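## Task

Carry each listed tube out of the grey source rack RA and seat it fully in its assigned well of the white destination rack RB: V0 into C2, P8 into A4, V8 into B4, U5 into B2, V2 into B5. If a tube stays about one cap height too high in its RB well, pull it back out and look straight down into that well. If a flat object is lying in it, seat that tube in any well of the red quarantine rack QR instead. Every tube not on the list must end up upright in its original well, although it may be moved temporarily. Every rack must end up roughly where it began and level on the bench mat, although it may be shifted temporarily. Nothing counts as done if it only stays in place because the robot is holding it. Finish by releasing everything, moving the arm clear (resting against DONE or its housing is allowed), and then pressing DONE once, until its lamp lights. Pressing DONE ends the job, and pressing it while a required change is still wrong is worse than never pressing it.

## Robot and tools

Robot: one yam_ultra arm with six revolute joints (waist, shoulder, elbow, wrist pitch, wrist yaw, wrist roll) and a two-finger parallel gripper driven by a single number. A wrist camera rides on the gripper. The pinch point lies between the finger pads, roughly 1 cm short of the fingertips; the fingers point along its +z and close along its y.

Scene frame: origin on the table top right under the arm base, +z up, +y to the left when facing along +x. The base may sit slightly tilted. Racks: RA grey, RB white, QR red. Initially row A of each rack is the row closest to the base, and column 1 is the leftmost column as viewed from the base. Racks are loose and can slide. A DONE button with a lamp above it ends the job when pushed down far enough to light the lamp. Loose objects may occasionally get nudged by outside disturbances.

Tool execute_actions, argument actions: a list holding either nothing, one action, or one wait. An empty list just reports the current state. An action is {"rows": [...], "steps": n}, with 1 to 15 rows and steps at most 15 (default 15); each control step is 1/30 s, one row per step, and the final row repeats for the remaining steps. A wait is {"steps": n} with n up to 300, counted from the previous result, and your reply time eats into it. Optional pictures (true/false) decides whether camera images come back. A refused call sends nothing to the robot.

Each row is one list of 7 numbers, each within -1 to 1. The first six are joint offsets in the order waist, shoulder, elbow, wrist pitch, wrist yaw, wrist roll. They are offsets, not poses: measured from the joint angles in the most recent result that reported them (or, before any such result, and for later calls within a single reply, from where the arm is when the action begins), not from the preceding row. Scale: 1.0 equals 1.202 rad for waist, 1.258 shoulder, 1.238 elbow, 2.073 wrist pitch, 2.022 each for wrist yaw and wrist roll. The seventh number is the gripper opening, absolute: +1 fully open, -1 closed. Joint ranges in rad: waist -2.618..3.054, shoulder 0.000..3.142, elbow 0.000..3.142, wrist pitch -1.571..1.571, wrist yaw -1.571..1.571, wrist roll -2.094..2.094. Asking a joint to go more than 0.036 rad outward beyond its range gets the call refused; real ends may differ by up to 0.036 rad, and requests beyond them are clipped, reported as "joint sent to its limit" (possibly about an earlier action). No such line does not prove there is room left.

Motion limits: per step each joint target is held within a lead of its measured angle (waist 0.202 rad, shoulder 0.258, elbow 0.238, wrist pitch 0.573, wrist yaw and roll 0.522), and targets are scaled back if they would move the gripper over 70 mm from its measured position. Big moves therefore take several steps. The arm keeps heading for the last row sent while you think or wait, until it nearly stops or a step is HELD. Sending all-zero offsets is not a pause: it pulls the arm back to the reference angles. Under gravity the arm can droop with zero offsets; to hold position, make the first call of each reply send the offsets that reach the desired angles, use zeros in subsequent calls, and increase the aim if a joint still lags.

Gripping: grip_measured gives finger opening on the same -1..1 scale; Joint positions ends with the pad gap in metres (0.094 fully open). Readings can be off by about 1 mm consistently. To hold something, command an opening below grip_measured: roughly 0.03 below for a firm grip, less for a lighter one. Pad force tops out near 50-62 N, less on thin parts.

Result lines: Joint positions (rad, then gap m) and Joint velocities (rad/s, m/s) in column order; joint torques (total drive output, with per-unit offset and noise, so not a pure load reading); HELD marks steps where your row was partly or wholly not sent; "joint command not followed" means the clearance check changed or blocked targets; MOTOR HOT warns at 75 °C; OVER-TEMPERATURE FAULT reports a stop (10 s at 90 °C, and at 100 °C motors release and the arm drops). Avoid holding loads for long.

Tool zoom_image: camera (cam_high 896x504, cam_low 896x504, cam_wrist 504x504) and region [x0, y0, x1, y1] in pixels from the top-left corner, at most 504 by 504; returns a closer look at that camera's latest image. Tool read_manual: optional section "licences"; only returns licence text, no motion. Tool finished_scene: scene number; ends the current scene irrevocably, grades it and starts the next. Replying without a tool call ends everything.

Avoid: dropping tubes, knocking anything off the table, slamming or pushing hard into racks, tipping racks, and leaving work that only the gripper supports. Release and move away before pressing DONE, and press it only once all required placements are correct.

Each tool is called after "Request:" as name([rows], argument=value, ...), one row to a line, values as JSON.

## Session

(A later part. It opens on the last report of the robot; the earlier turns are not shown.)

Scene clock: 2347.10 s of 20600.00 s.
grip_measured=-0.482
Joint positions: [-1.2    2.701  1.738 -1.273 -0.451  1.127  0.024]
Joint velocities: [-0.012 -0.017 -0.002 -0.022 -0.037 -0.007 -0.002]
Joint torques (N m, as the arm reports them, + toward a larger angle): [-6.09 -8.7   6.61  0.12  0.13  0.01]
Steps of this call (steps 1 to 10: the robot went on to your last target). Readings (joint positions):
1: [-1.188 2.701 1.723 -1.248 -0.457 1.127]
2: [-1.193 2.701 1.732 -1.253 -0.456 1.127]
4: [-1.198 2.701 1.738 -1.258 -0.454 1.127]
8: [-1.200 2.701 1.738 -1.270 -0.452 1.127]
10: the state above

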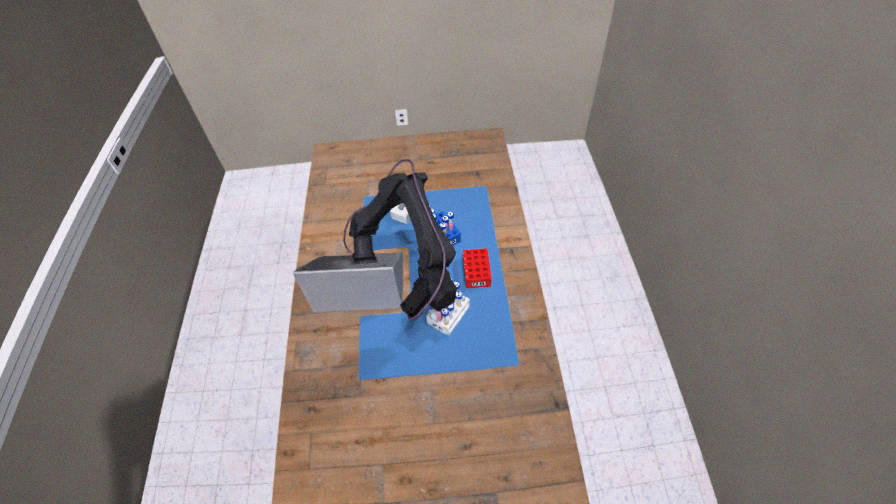

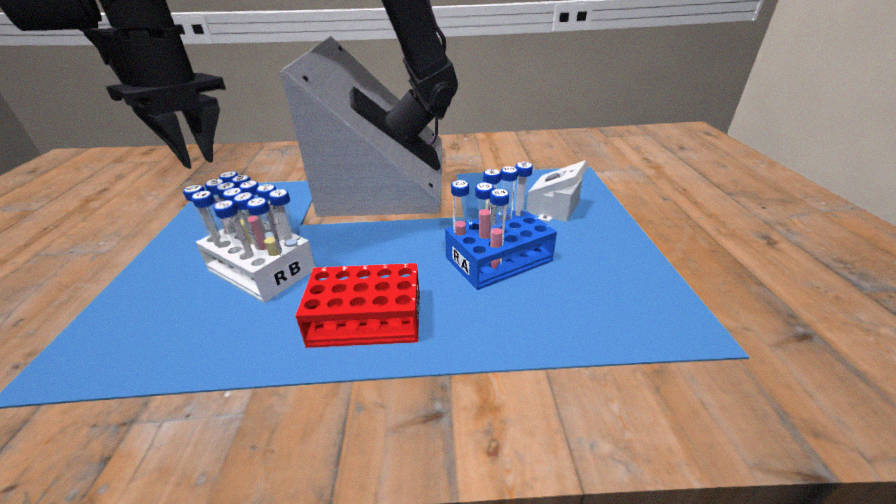

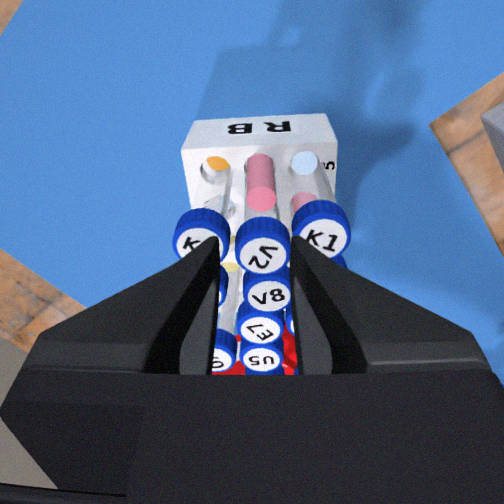

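Request:
execute_actions([
  {"rows":[[0.002,-0.003,0.012,-0.004,0,-0.001,-0.5],[0.007,-0.009,0.012,-0.005,-0.001,-0.003,-0.55],[0.013,-0.017,0.008,-0.006,-0.002,-0.007,-0.6],[0.022,-0.029,0.002,-0.007,-0.003,-0.011,-0.65],[0.034,-0.043,-0.006,-0.008,-0.004,-0.017,-0.7],[0.047,-0.06,-0.015,-0.008,-0.005,-0.024,-0.75],[0.063,-0.08,-0.024,-0.009,-0.007,-0.031,-0.8],[0.08,-0.103,-0.033,-0.009,-0.009,-0.04,-0.85],[0.101,-0.129,-0.043,-0.01,-0.011,-0.05,-0.9],[0.123,-0.158,-0.053,-0.011,-0.014,-0.062,-0.94],[0.145,-0.186,-0.063,-0.012,-0.017,-0.073,-0.97],[0.168,-0.215,-0.073,-0.013,-0.019,-0.084,-1],[0.19,-0.244,-0.082,-0.014,-0.022,-0.095,-1],[0.212,-0.272,-0.092,-0.015,-0.024,-0.106,-1],[0.235,-0.301,-0.102,-0.016,-0.027,-0.118,-1]],"steps":15},
], pictures=false)

Request:
execute_actions([
  {"rows":[[0.048,-0.083,-0.043,-0.01,-0.016,-0.058,-1],[0.071,-0.111,-0.052,-0.012,-0.018,-0.069,-1],[0.093,-0.14,-0.062,-0.013,-0.021,-0.081,-1],[0.116,-0.169,-0.072,-0.015,-0.023,-0.092,-1],[0.138,-0.197,-0.082,-0.016,-0.026,-0.103,-1],[0.16,-0.226,-0.091,-0.017,-0.028,-0.114,-1],[0.183,-0.255,-0.101,-0.019,-0.031,-0.125,-1],[0.205,-0.284,-0.111,-0.02,-0.033,-0.137,-1],[0.228,-0.312,-0.12,-0.022,-0.036,-0.148,-1],[0.25,-0.341,-0.13,-0.023,-0.038,-0.159,-1],[0.272,-0.37,-0.14,-0.024,-0.041,-0.17,-1],[0.295,-0.398,-0.149,-0.026,-0.043,-0.181,-1],[0.317,-0.427,-0.159,-0.027,-0.046,-0.193,-1],[0.34,-0.456,-0.169,-0.029,-0.048,-0.204,-1],[0.362,-0.484,-0.178,-0.03,-0.051,-0.215,-1]],"steps":15},
], pictures=false)

Request:
execute_actions([
  {"rows":[[0.048,-0.083,-0.043,-0.012,-0.016,-0.058,-1],[0.071,-0.111,-0.052,-0.014,-0.018,-0.069,-1],[0.093,-0.14,-0.062,-0.015,-0.021,-0.081,-1],[0.116,-0.169,-0.072,-0.017,-0.023,-0.092,-1],[0.138,-0.197,-0.082,-0.018,-0.026,-0.103,-1],[0.16,-0.226,-0.091,-0.019,-0.028,-0.114,-1],[0.183,-0.255,-0.101,-0.021,-0.031,-0.125,-1],[0.205,-0.284,-0.111,-0.022,-0.033,-0.137,-1],[0.228,-0.312,-0.12,-0.024,-0.036,-0.148,-1],[0.25,-0.341,-0.13,-0.025,-0.038,-0.159,-1],[0.272,-0.37,-0.14,-0.026,-0.041,-0.17,-1],[0.295,-0.398,-0.149,-0.028,-0.043,-0.181,-1],[0.317,-0.427,-0.159,-0.029,-0.046,-0.193,-1],[0.34,-0.456,-0.169,-0.031,-0.048,-0.204,-1],[0.362,-0.484,-0.178,-0.032,-0.051,-0.215,-1]],"steps":15},
], pictures=false)

Request:
execute_actions([
  {"rows":[[0.048,-0.083,-0.04,-0.013,-0.016,-0.058,-1],[0.071,-0.111,-0.049,-0.015,-0.018,-0.069,-1],[0.093,-0.14,-0.058,-0.016,-0.021,-0.081,-1],[0.115,-0.169,-0.067,-0.018,-0.023,-0.092,-1],[0.136,-0.194,-0.075,-0.019,-0.025,-0.102,-1],[0.155,-0.219,-0.083,-0.02,-0.028,-0.111,-1],[0.171,-0.24,-0.09,-0.021,-0.03,-0.12,-1],[0.187,-0.26,-0.096,-0.022,-0.031,-0.128,-1],[0.2,-0.278,-0.101,-0.023,-0.033,-0.134,-1],[0.212,-0.292,-0.106,-0.024,-0.034,-0.14,-1],[0.221,-0.303,-0.109,-0.024,-0.035,-0.144,-1],[0.227,-0.312,-0.112,-0.025,-0.036,-0.148,-1],[0.233,-0.319,-0.114,-0.025,-0.037,-0.15,-1],[0.236,-0.323,-0.115,-0.025,-0.037,-0.152,-1],[0.238,-0.326,-0.116,-0.025,-0.037,-0.153,-1]],"steps":15},
], pictures=false)

Request:
execute_actions([
  {"steps":12},
])

Scene clock: 2412.57 s of 20600.00 s.
grip_measured=-0.985
Joint positions: [-0.965  2.406  1.647 -1.281 -0.479  0.98   0.001]
Joint velocities: [ 0.901 -1.165 -0.276 -0.037 -0.212 -0.608 -0.   ]
Joint torques (N m, as the arm reports them, + toward a larger angle): [-6.65 -7.92  3.65  0.11  0.01  0.  ]
Steps of this call (steps 1 to 30: the robot went on to your last target; steps 31 to 90: nothing new was sent; then 61.97 s passed at rest; steps 91 to 105: all 15 steps of this action). Readings (joint positions):
91: [-1.200 2.701 1.738 -1.278 -0.451 1.127]
92: [-1.199 2.701 1.738 -1.278 -0.451 1.127]
94: [-1.195 2.700 1.738 -1.278 -0.451 1.123]
98: [-1.154 2.653 1.719 -1.277 -0.452 1.095]
105: the state above

Scene clock: 2413.07 s of 20600.00 s.
grip_measured=-0.985
Joint positions: [-0.568  1.875  1.464 -1.31  -0.559  0.646  0.001]
Joint velocities: [ 0.784 -1.053 -0.349 -0.066 -0.11  -0.681 -0.001]
Joint torques (N m, as the arm reports them, + toward a larger angle): [-6.62 -5.53  3.31  0.12  0.07 -0.02]
Steps of this call (steps 1 to 15: all 15 steps of this action). Readings (joint positions):
1: [-0.935 2.367 1.638 -1.281 -0.486 0.958]
2: [-0.907 2.329 1.628 -1.282 -0.493 0.937]
4: [-0.856 2.260 1.603 -1.284 -0.506 0.892]
8: [-0.760 2.127 1.546 -1.292 -0.524 0.803]
15: the state above

Scene clock: 2413.57 s of 20600.00 s.
grip_measured=-0.985
Joint positions: [-0.174  1.342  1.28  -1.346 -0.639  0.311  0.001]
Joint velocities: [ 0.73  -1.062 -0.339 -0.11  -0.154 -0.711  0.001]
Joint torques (N m, as the arm reports them, + toward a larger angle): [-3.59 -4.45  3.    0.07  0.01 -0.01]
Steps of this call (steps 1 to 15: all 15 steps of this action). Readings (joint positions):
1: [-0.541 1.838 1.452 -1.312 -0.566 0.623]
2: [-0.515 1.803 1.440 -1.313 -0.572 0.602]
4: [-0.465 1.735 1.414 -1.316 -0.583 0.558]
8: [-0.362 1.597 1.362 -1.326 -0.603 0.469]
15: the state above

Scene clock: 2414.07 s of 20600.00 s.
grip_measured=-0.985
Joint positions: [ 0.101  0.951  1.157 -1.389 -0.703  0.042  0.001]
Joint velocities: [ 0.12  -0.159 -0.061 -0.081 -0.095 -0.198 -0.   ]
Joint torques (N m, as the arm reports them, + toward a larger angle): [-0.56 -3.51  3.25  0.21 -0.06 -0.07]
Steps of this call (steps 1 to 15: all 15 steps of this action). Readings (joint positions):
1: [-0.149 1.306 1.268 -1.349 -0.645 0.289]
2: [-0.126 1.272 1.256 -1.351 -0.651 0.267]
4: [-0.079 1.204 1.232 -1.356 -0.661 0.223]
8: [0.016 1.074 1.191 -1.369 -0.681 0.139]
15: the state above

Scene clock: 2414.47 s of 20600.00 s.
grip_measured=-0.985
Joint positions: [ 0.106  0.945  1.15  -1.391 -0.706  0.009  0.001]
Joint velocities: [ 0.002  0.002 -0.002 -0.022 -0.051 -0.095  0.   ]
Joint torques (N m, as the arm reports them, + toward a larger angle): [-0.37 -3.8   3.37  0.17 -0.09 -0.01]
Steps of this call (steps 1 to 12: the robot went on to your last target). Readings (joint positions):
1: [0.104 0.946 1.155 -1.390 -0.704 0.034]
2: [0.106 0.945 1.153 -1.391 -0.705 0.029]
4: [0.106 0.945 1.151 -1.391 -0.706 0.021]
8: [0.106 0.945 1.150 -1.391 -0.706 0.012]
12: the state above

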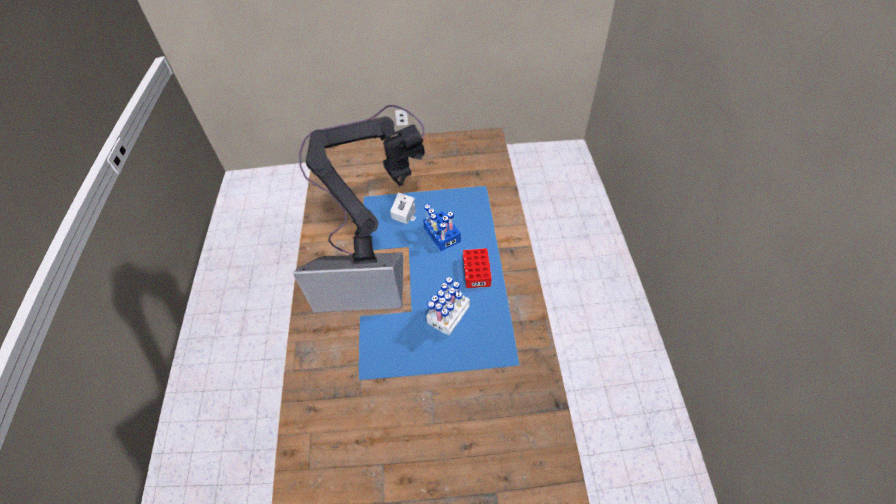

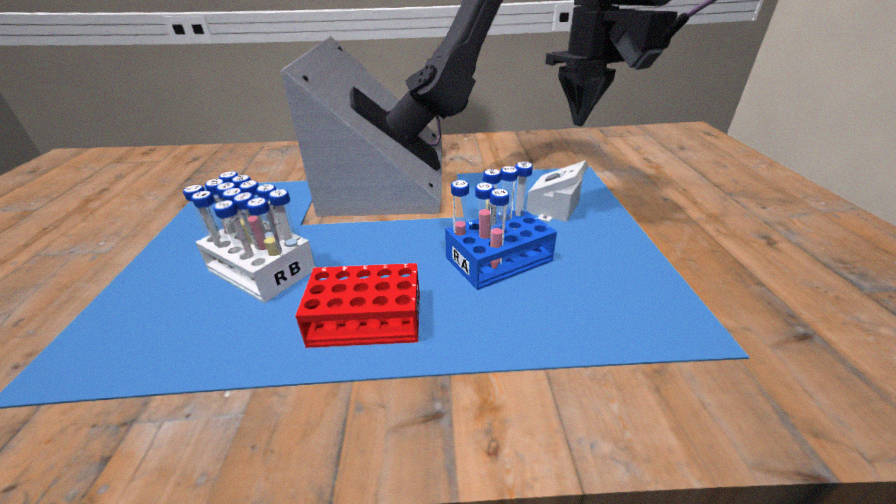

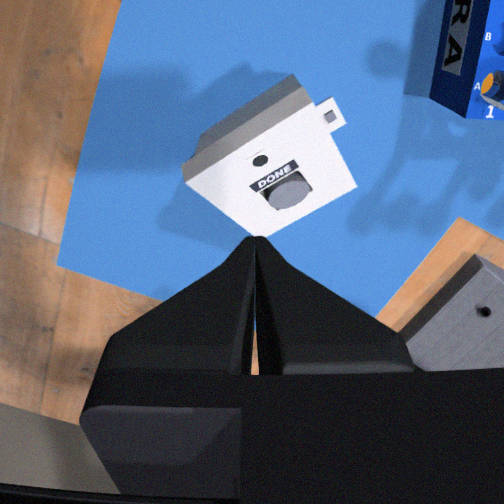

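Request:
execute_actions([
  {"rows":[[0.004,-0.008,-0.008,0.008,0.002,0,-1],[0.012,-0.014,-0.02,0.02,0.006,0,-1],[0.025,-0.021,-0.039,0.036,0.011,0,-1],[0.041,-0.029,-0.062,0.054,0.016,0,-1],[0.059,-0.037,-0.088,0.073,0.021,0,-1],[0.078,-0.045,-0.115,0.092,0.026,0,-1],[0.097,-0.053,-0.143,0.111,0.031,0,-1],[0.116,-0.06,-0.171,0.13,0.036,0,-1],[0.135,-0.067,-0.198,0.148,0.041,0,-1],[0.153,-0.073,-0.224,0.165,0.045,0,-1],[0.169,-0.079,-0.247,0.179,0.049,0,-1],[0.182,-0.083,-0.267,0.19,0.052,0,-1],[0.192,-0.086,-0.282,0.197,0.054,0,-1],[0.199,-0.088,-0.291,0.201,0.054,0,-1],[0.202,-0.089,-0.296,0.201,0.054,0,-1]],"steps":15},
], pictures=false)

Request:
execute_actions([
  {"steps":18},
])

Scene clock: 2457.97 s of 20600.00 s.
grip_measured=-0.985
Joint positions: [ 0.332  0.859  0.808 -1.069 -0.624  0.007  0.001]
Joint velocities: [ 0.252 -0.085 -0.422  0.418  0.081  0.022  0.002]
Joint torques (N m, as the arm reports them, + toward a larger angle): [-0.47 -4.86  4.44  0.43  0.04  0.03]
Steps of this call (steps 1 to 30: the robot went on to your last target; steps 31 to 90: nothing new was sent; then 40.00 s passed at rest; steps 91 to 105: all 15 steps of this action). Readings (joint positions):
91: [0.106 0.945 1.150 -1.390 -0.706 0.007]
92: [0.108 0.945 1.148 -1.386 -0.705 0.007]
94: [0.124 0.938 1.128 -1.356 -0.700 0.007]
98: [0.203 0.900 1.013 -1.252 -0.676 0.007]
105: the state above

Scene clock: 2458.57 s of 20600.00 s.
grip_measured=-0.985
Joint positions: [ 0.343  0.852  0.79  -0.987 -0.606  0.007  0.001]
Joint velocities: [ 0.007  0.007 -0.002  0.037 -0.066  0.007 -0.   ]
Joint torques (N m, as the arm reports them, + toward a larger angle): [-0.21 -4.65  3.98  0.35  0.12  0.03]
Steps of this call (steps 1 to 18: the robot went on to your last target). Readings (joint positions):
1: [0.338 0.858 0.797 -1.056 -0.620 0.007]
2: [0.342 0.857 0.791 -1.046 -0.617 0.007]
4: [0.343 0.855 0.790 -1.027 -0.612 0.007]
8: [0.343 0.852 0.790 -1.001 -0.608 0.007]
18: the state above

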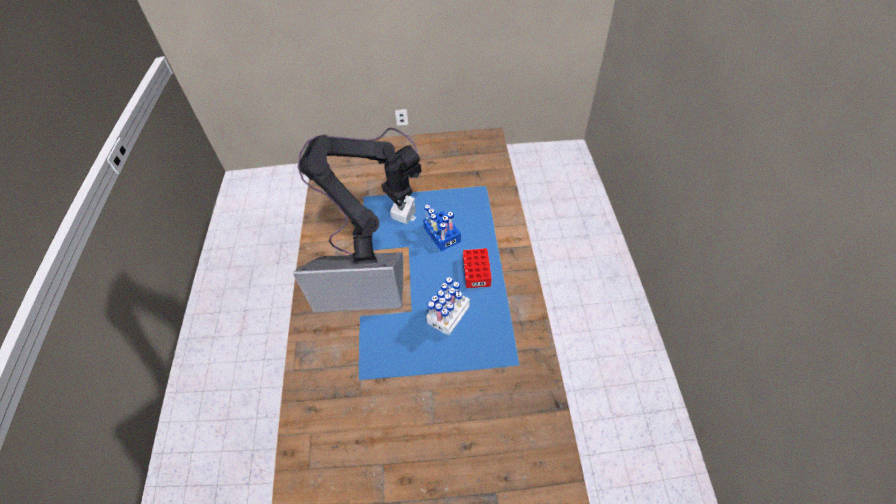

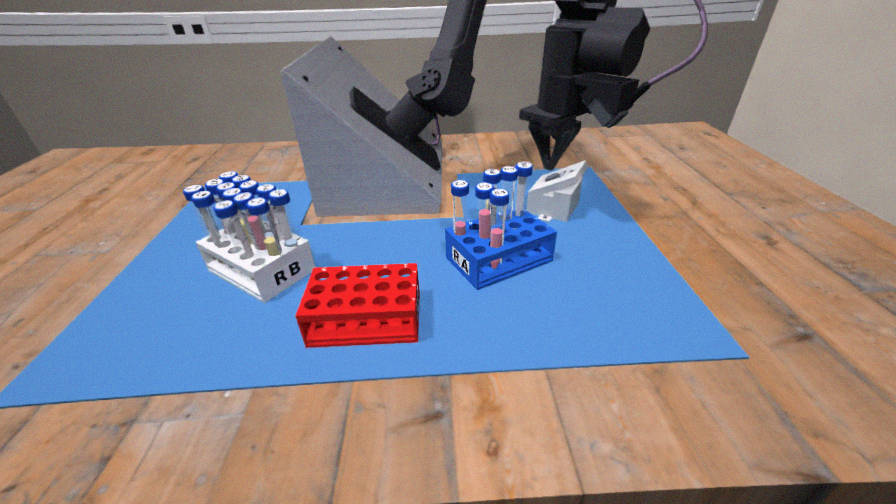

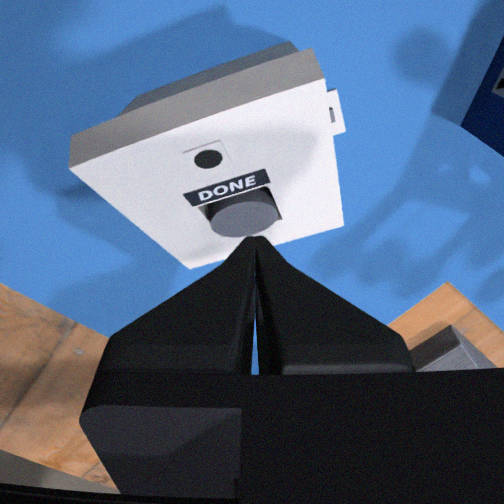

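Request:
execute_actions([
  {"rows":[[0.006,0.002,-0.004,0.01,0.005,0,-1],[0.013,0.003,-0.008,0.018,0.008,0,-1],[0.021,0.004,-0.013,0.026,0.011,0,-1],[0.029,0.004,-0.018,0.033,0.014,0,-1],[0.037,0.004,-0.023,0.04,0.017,0,-1],[0.045,0.004,-0.028,0.046,0.02,0,-1],[0.053,0.004,-0.034,0.052,0.023,0,-1],[0.061,0.004,-0.039,0.058,0.026,0,-1],[0.069,0.004,-0.044,0.064,0.029,0,-1],[0.077,0.004,-0.049,0.07,0.032,0,-1],[0.084,0.004,-0.054,0.076,0.034,0,-1],[0.091,0.004,-0.059,0.081,0.036,0,-1],[0.098,0.004,-0.064,0.085,0.037,0,-1],[0.104,0.004,-0.069,0.085,0.037,0,-1],[0.109,0.004,-0.074,0.085,0.037,0,-1]],"steps":15},
], pictures=false)

Request:
execute_actions([
  {"steps":12},
])

Scene clock: 2499.70 s of 20600.00 s.
grip_measured=-0.985
Joint positions: [ 0.444  0.849  0.741 -0.882 -0.542  0.007  0.001]
Joint velocities: [ 0.002 -0.002 -0.002  0.007 -0.066 -0.007 -0.   ]
Joint torques (N m, as the arm reports them, + toward a larger angle): no reading
The task's run ended inside this call: 2 steps that you had sent did not run.
Steps of this call (steps 1 to 15: the robot went on to your last target; steps 16 to 90: nothing new was sent; then 37.70 s passed at rest; steps 91 to 103: the first 13 steps of this action). Readings (joint positions):
91: [0.343 0.852 0.790 -0.986 -0.605 0.007]
92: [0.344 0.852 0.790 -0.983 -0.604 0.007]
94: [0.357 0.852 0.789 -0.969 -0.599 0.007]
98: [0.394 0.852 0.769 -0.923 -0.583 0.007]
103: [0.436 0.852 0.741 -0.883 -0.554 0.007]
The task's run has ended: the event that ends the task has happened.

The task's run has ended: the event that ends the task has happened. Episode already finished.

Request:
finished_scene(scene=2)

The scene is finished: the task was done.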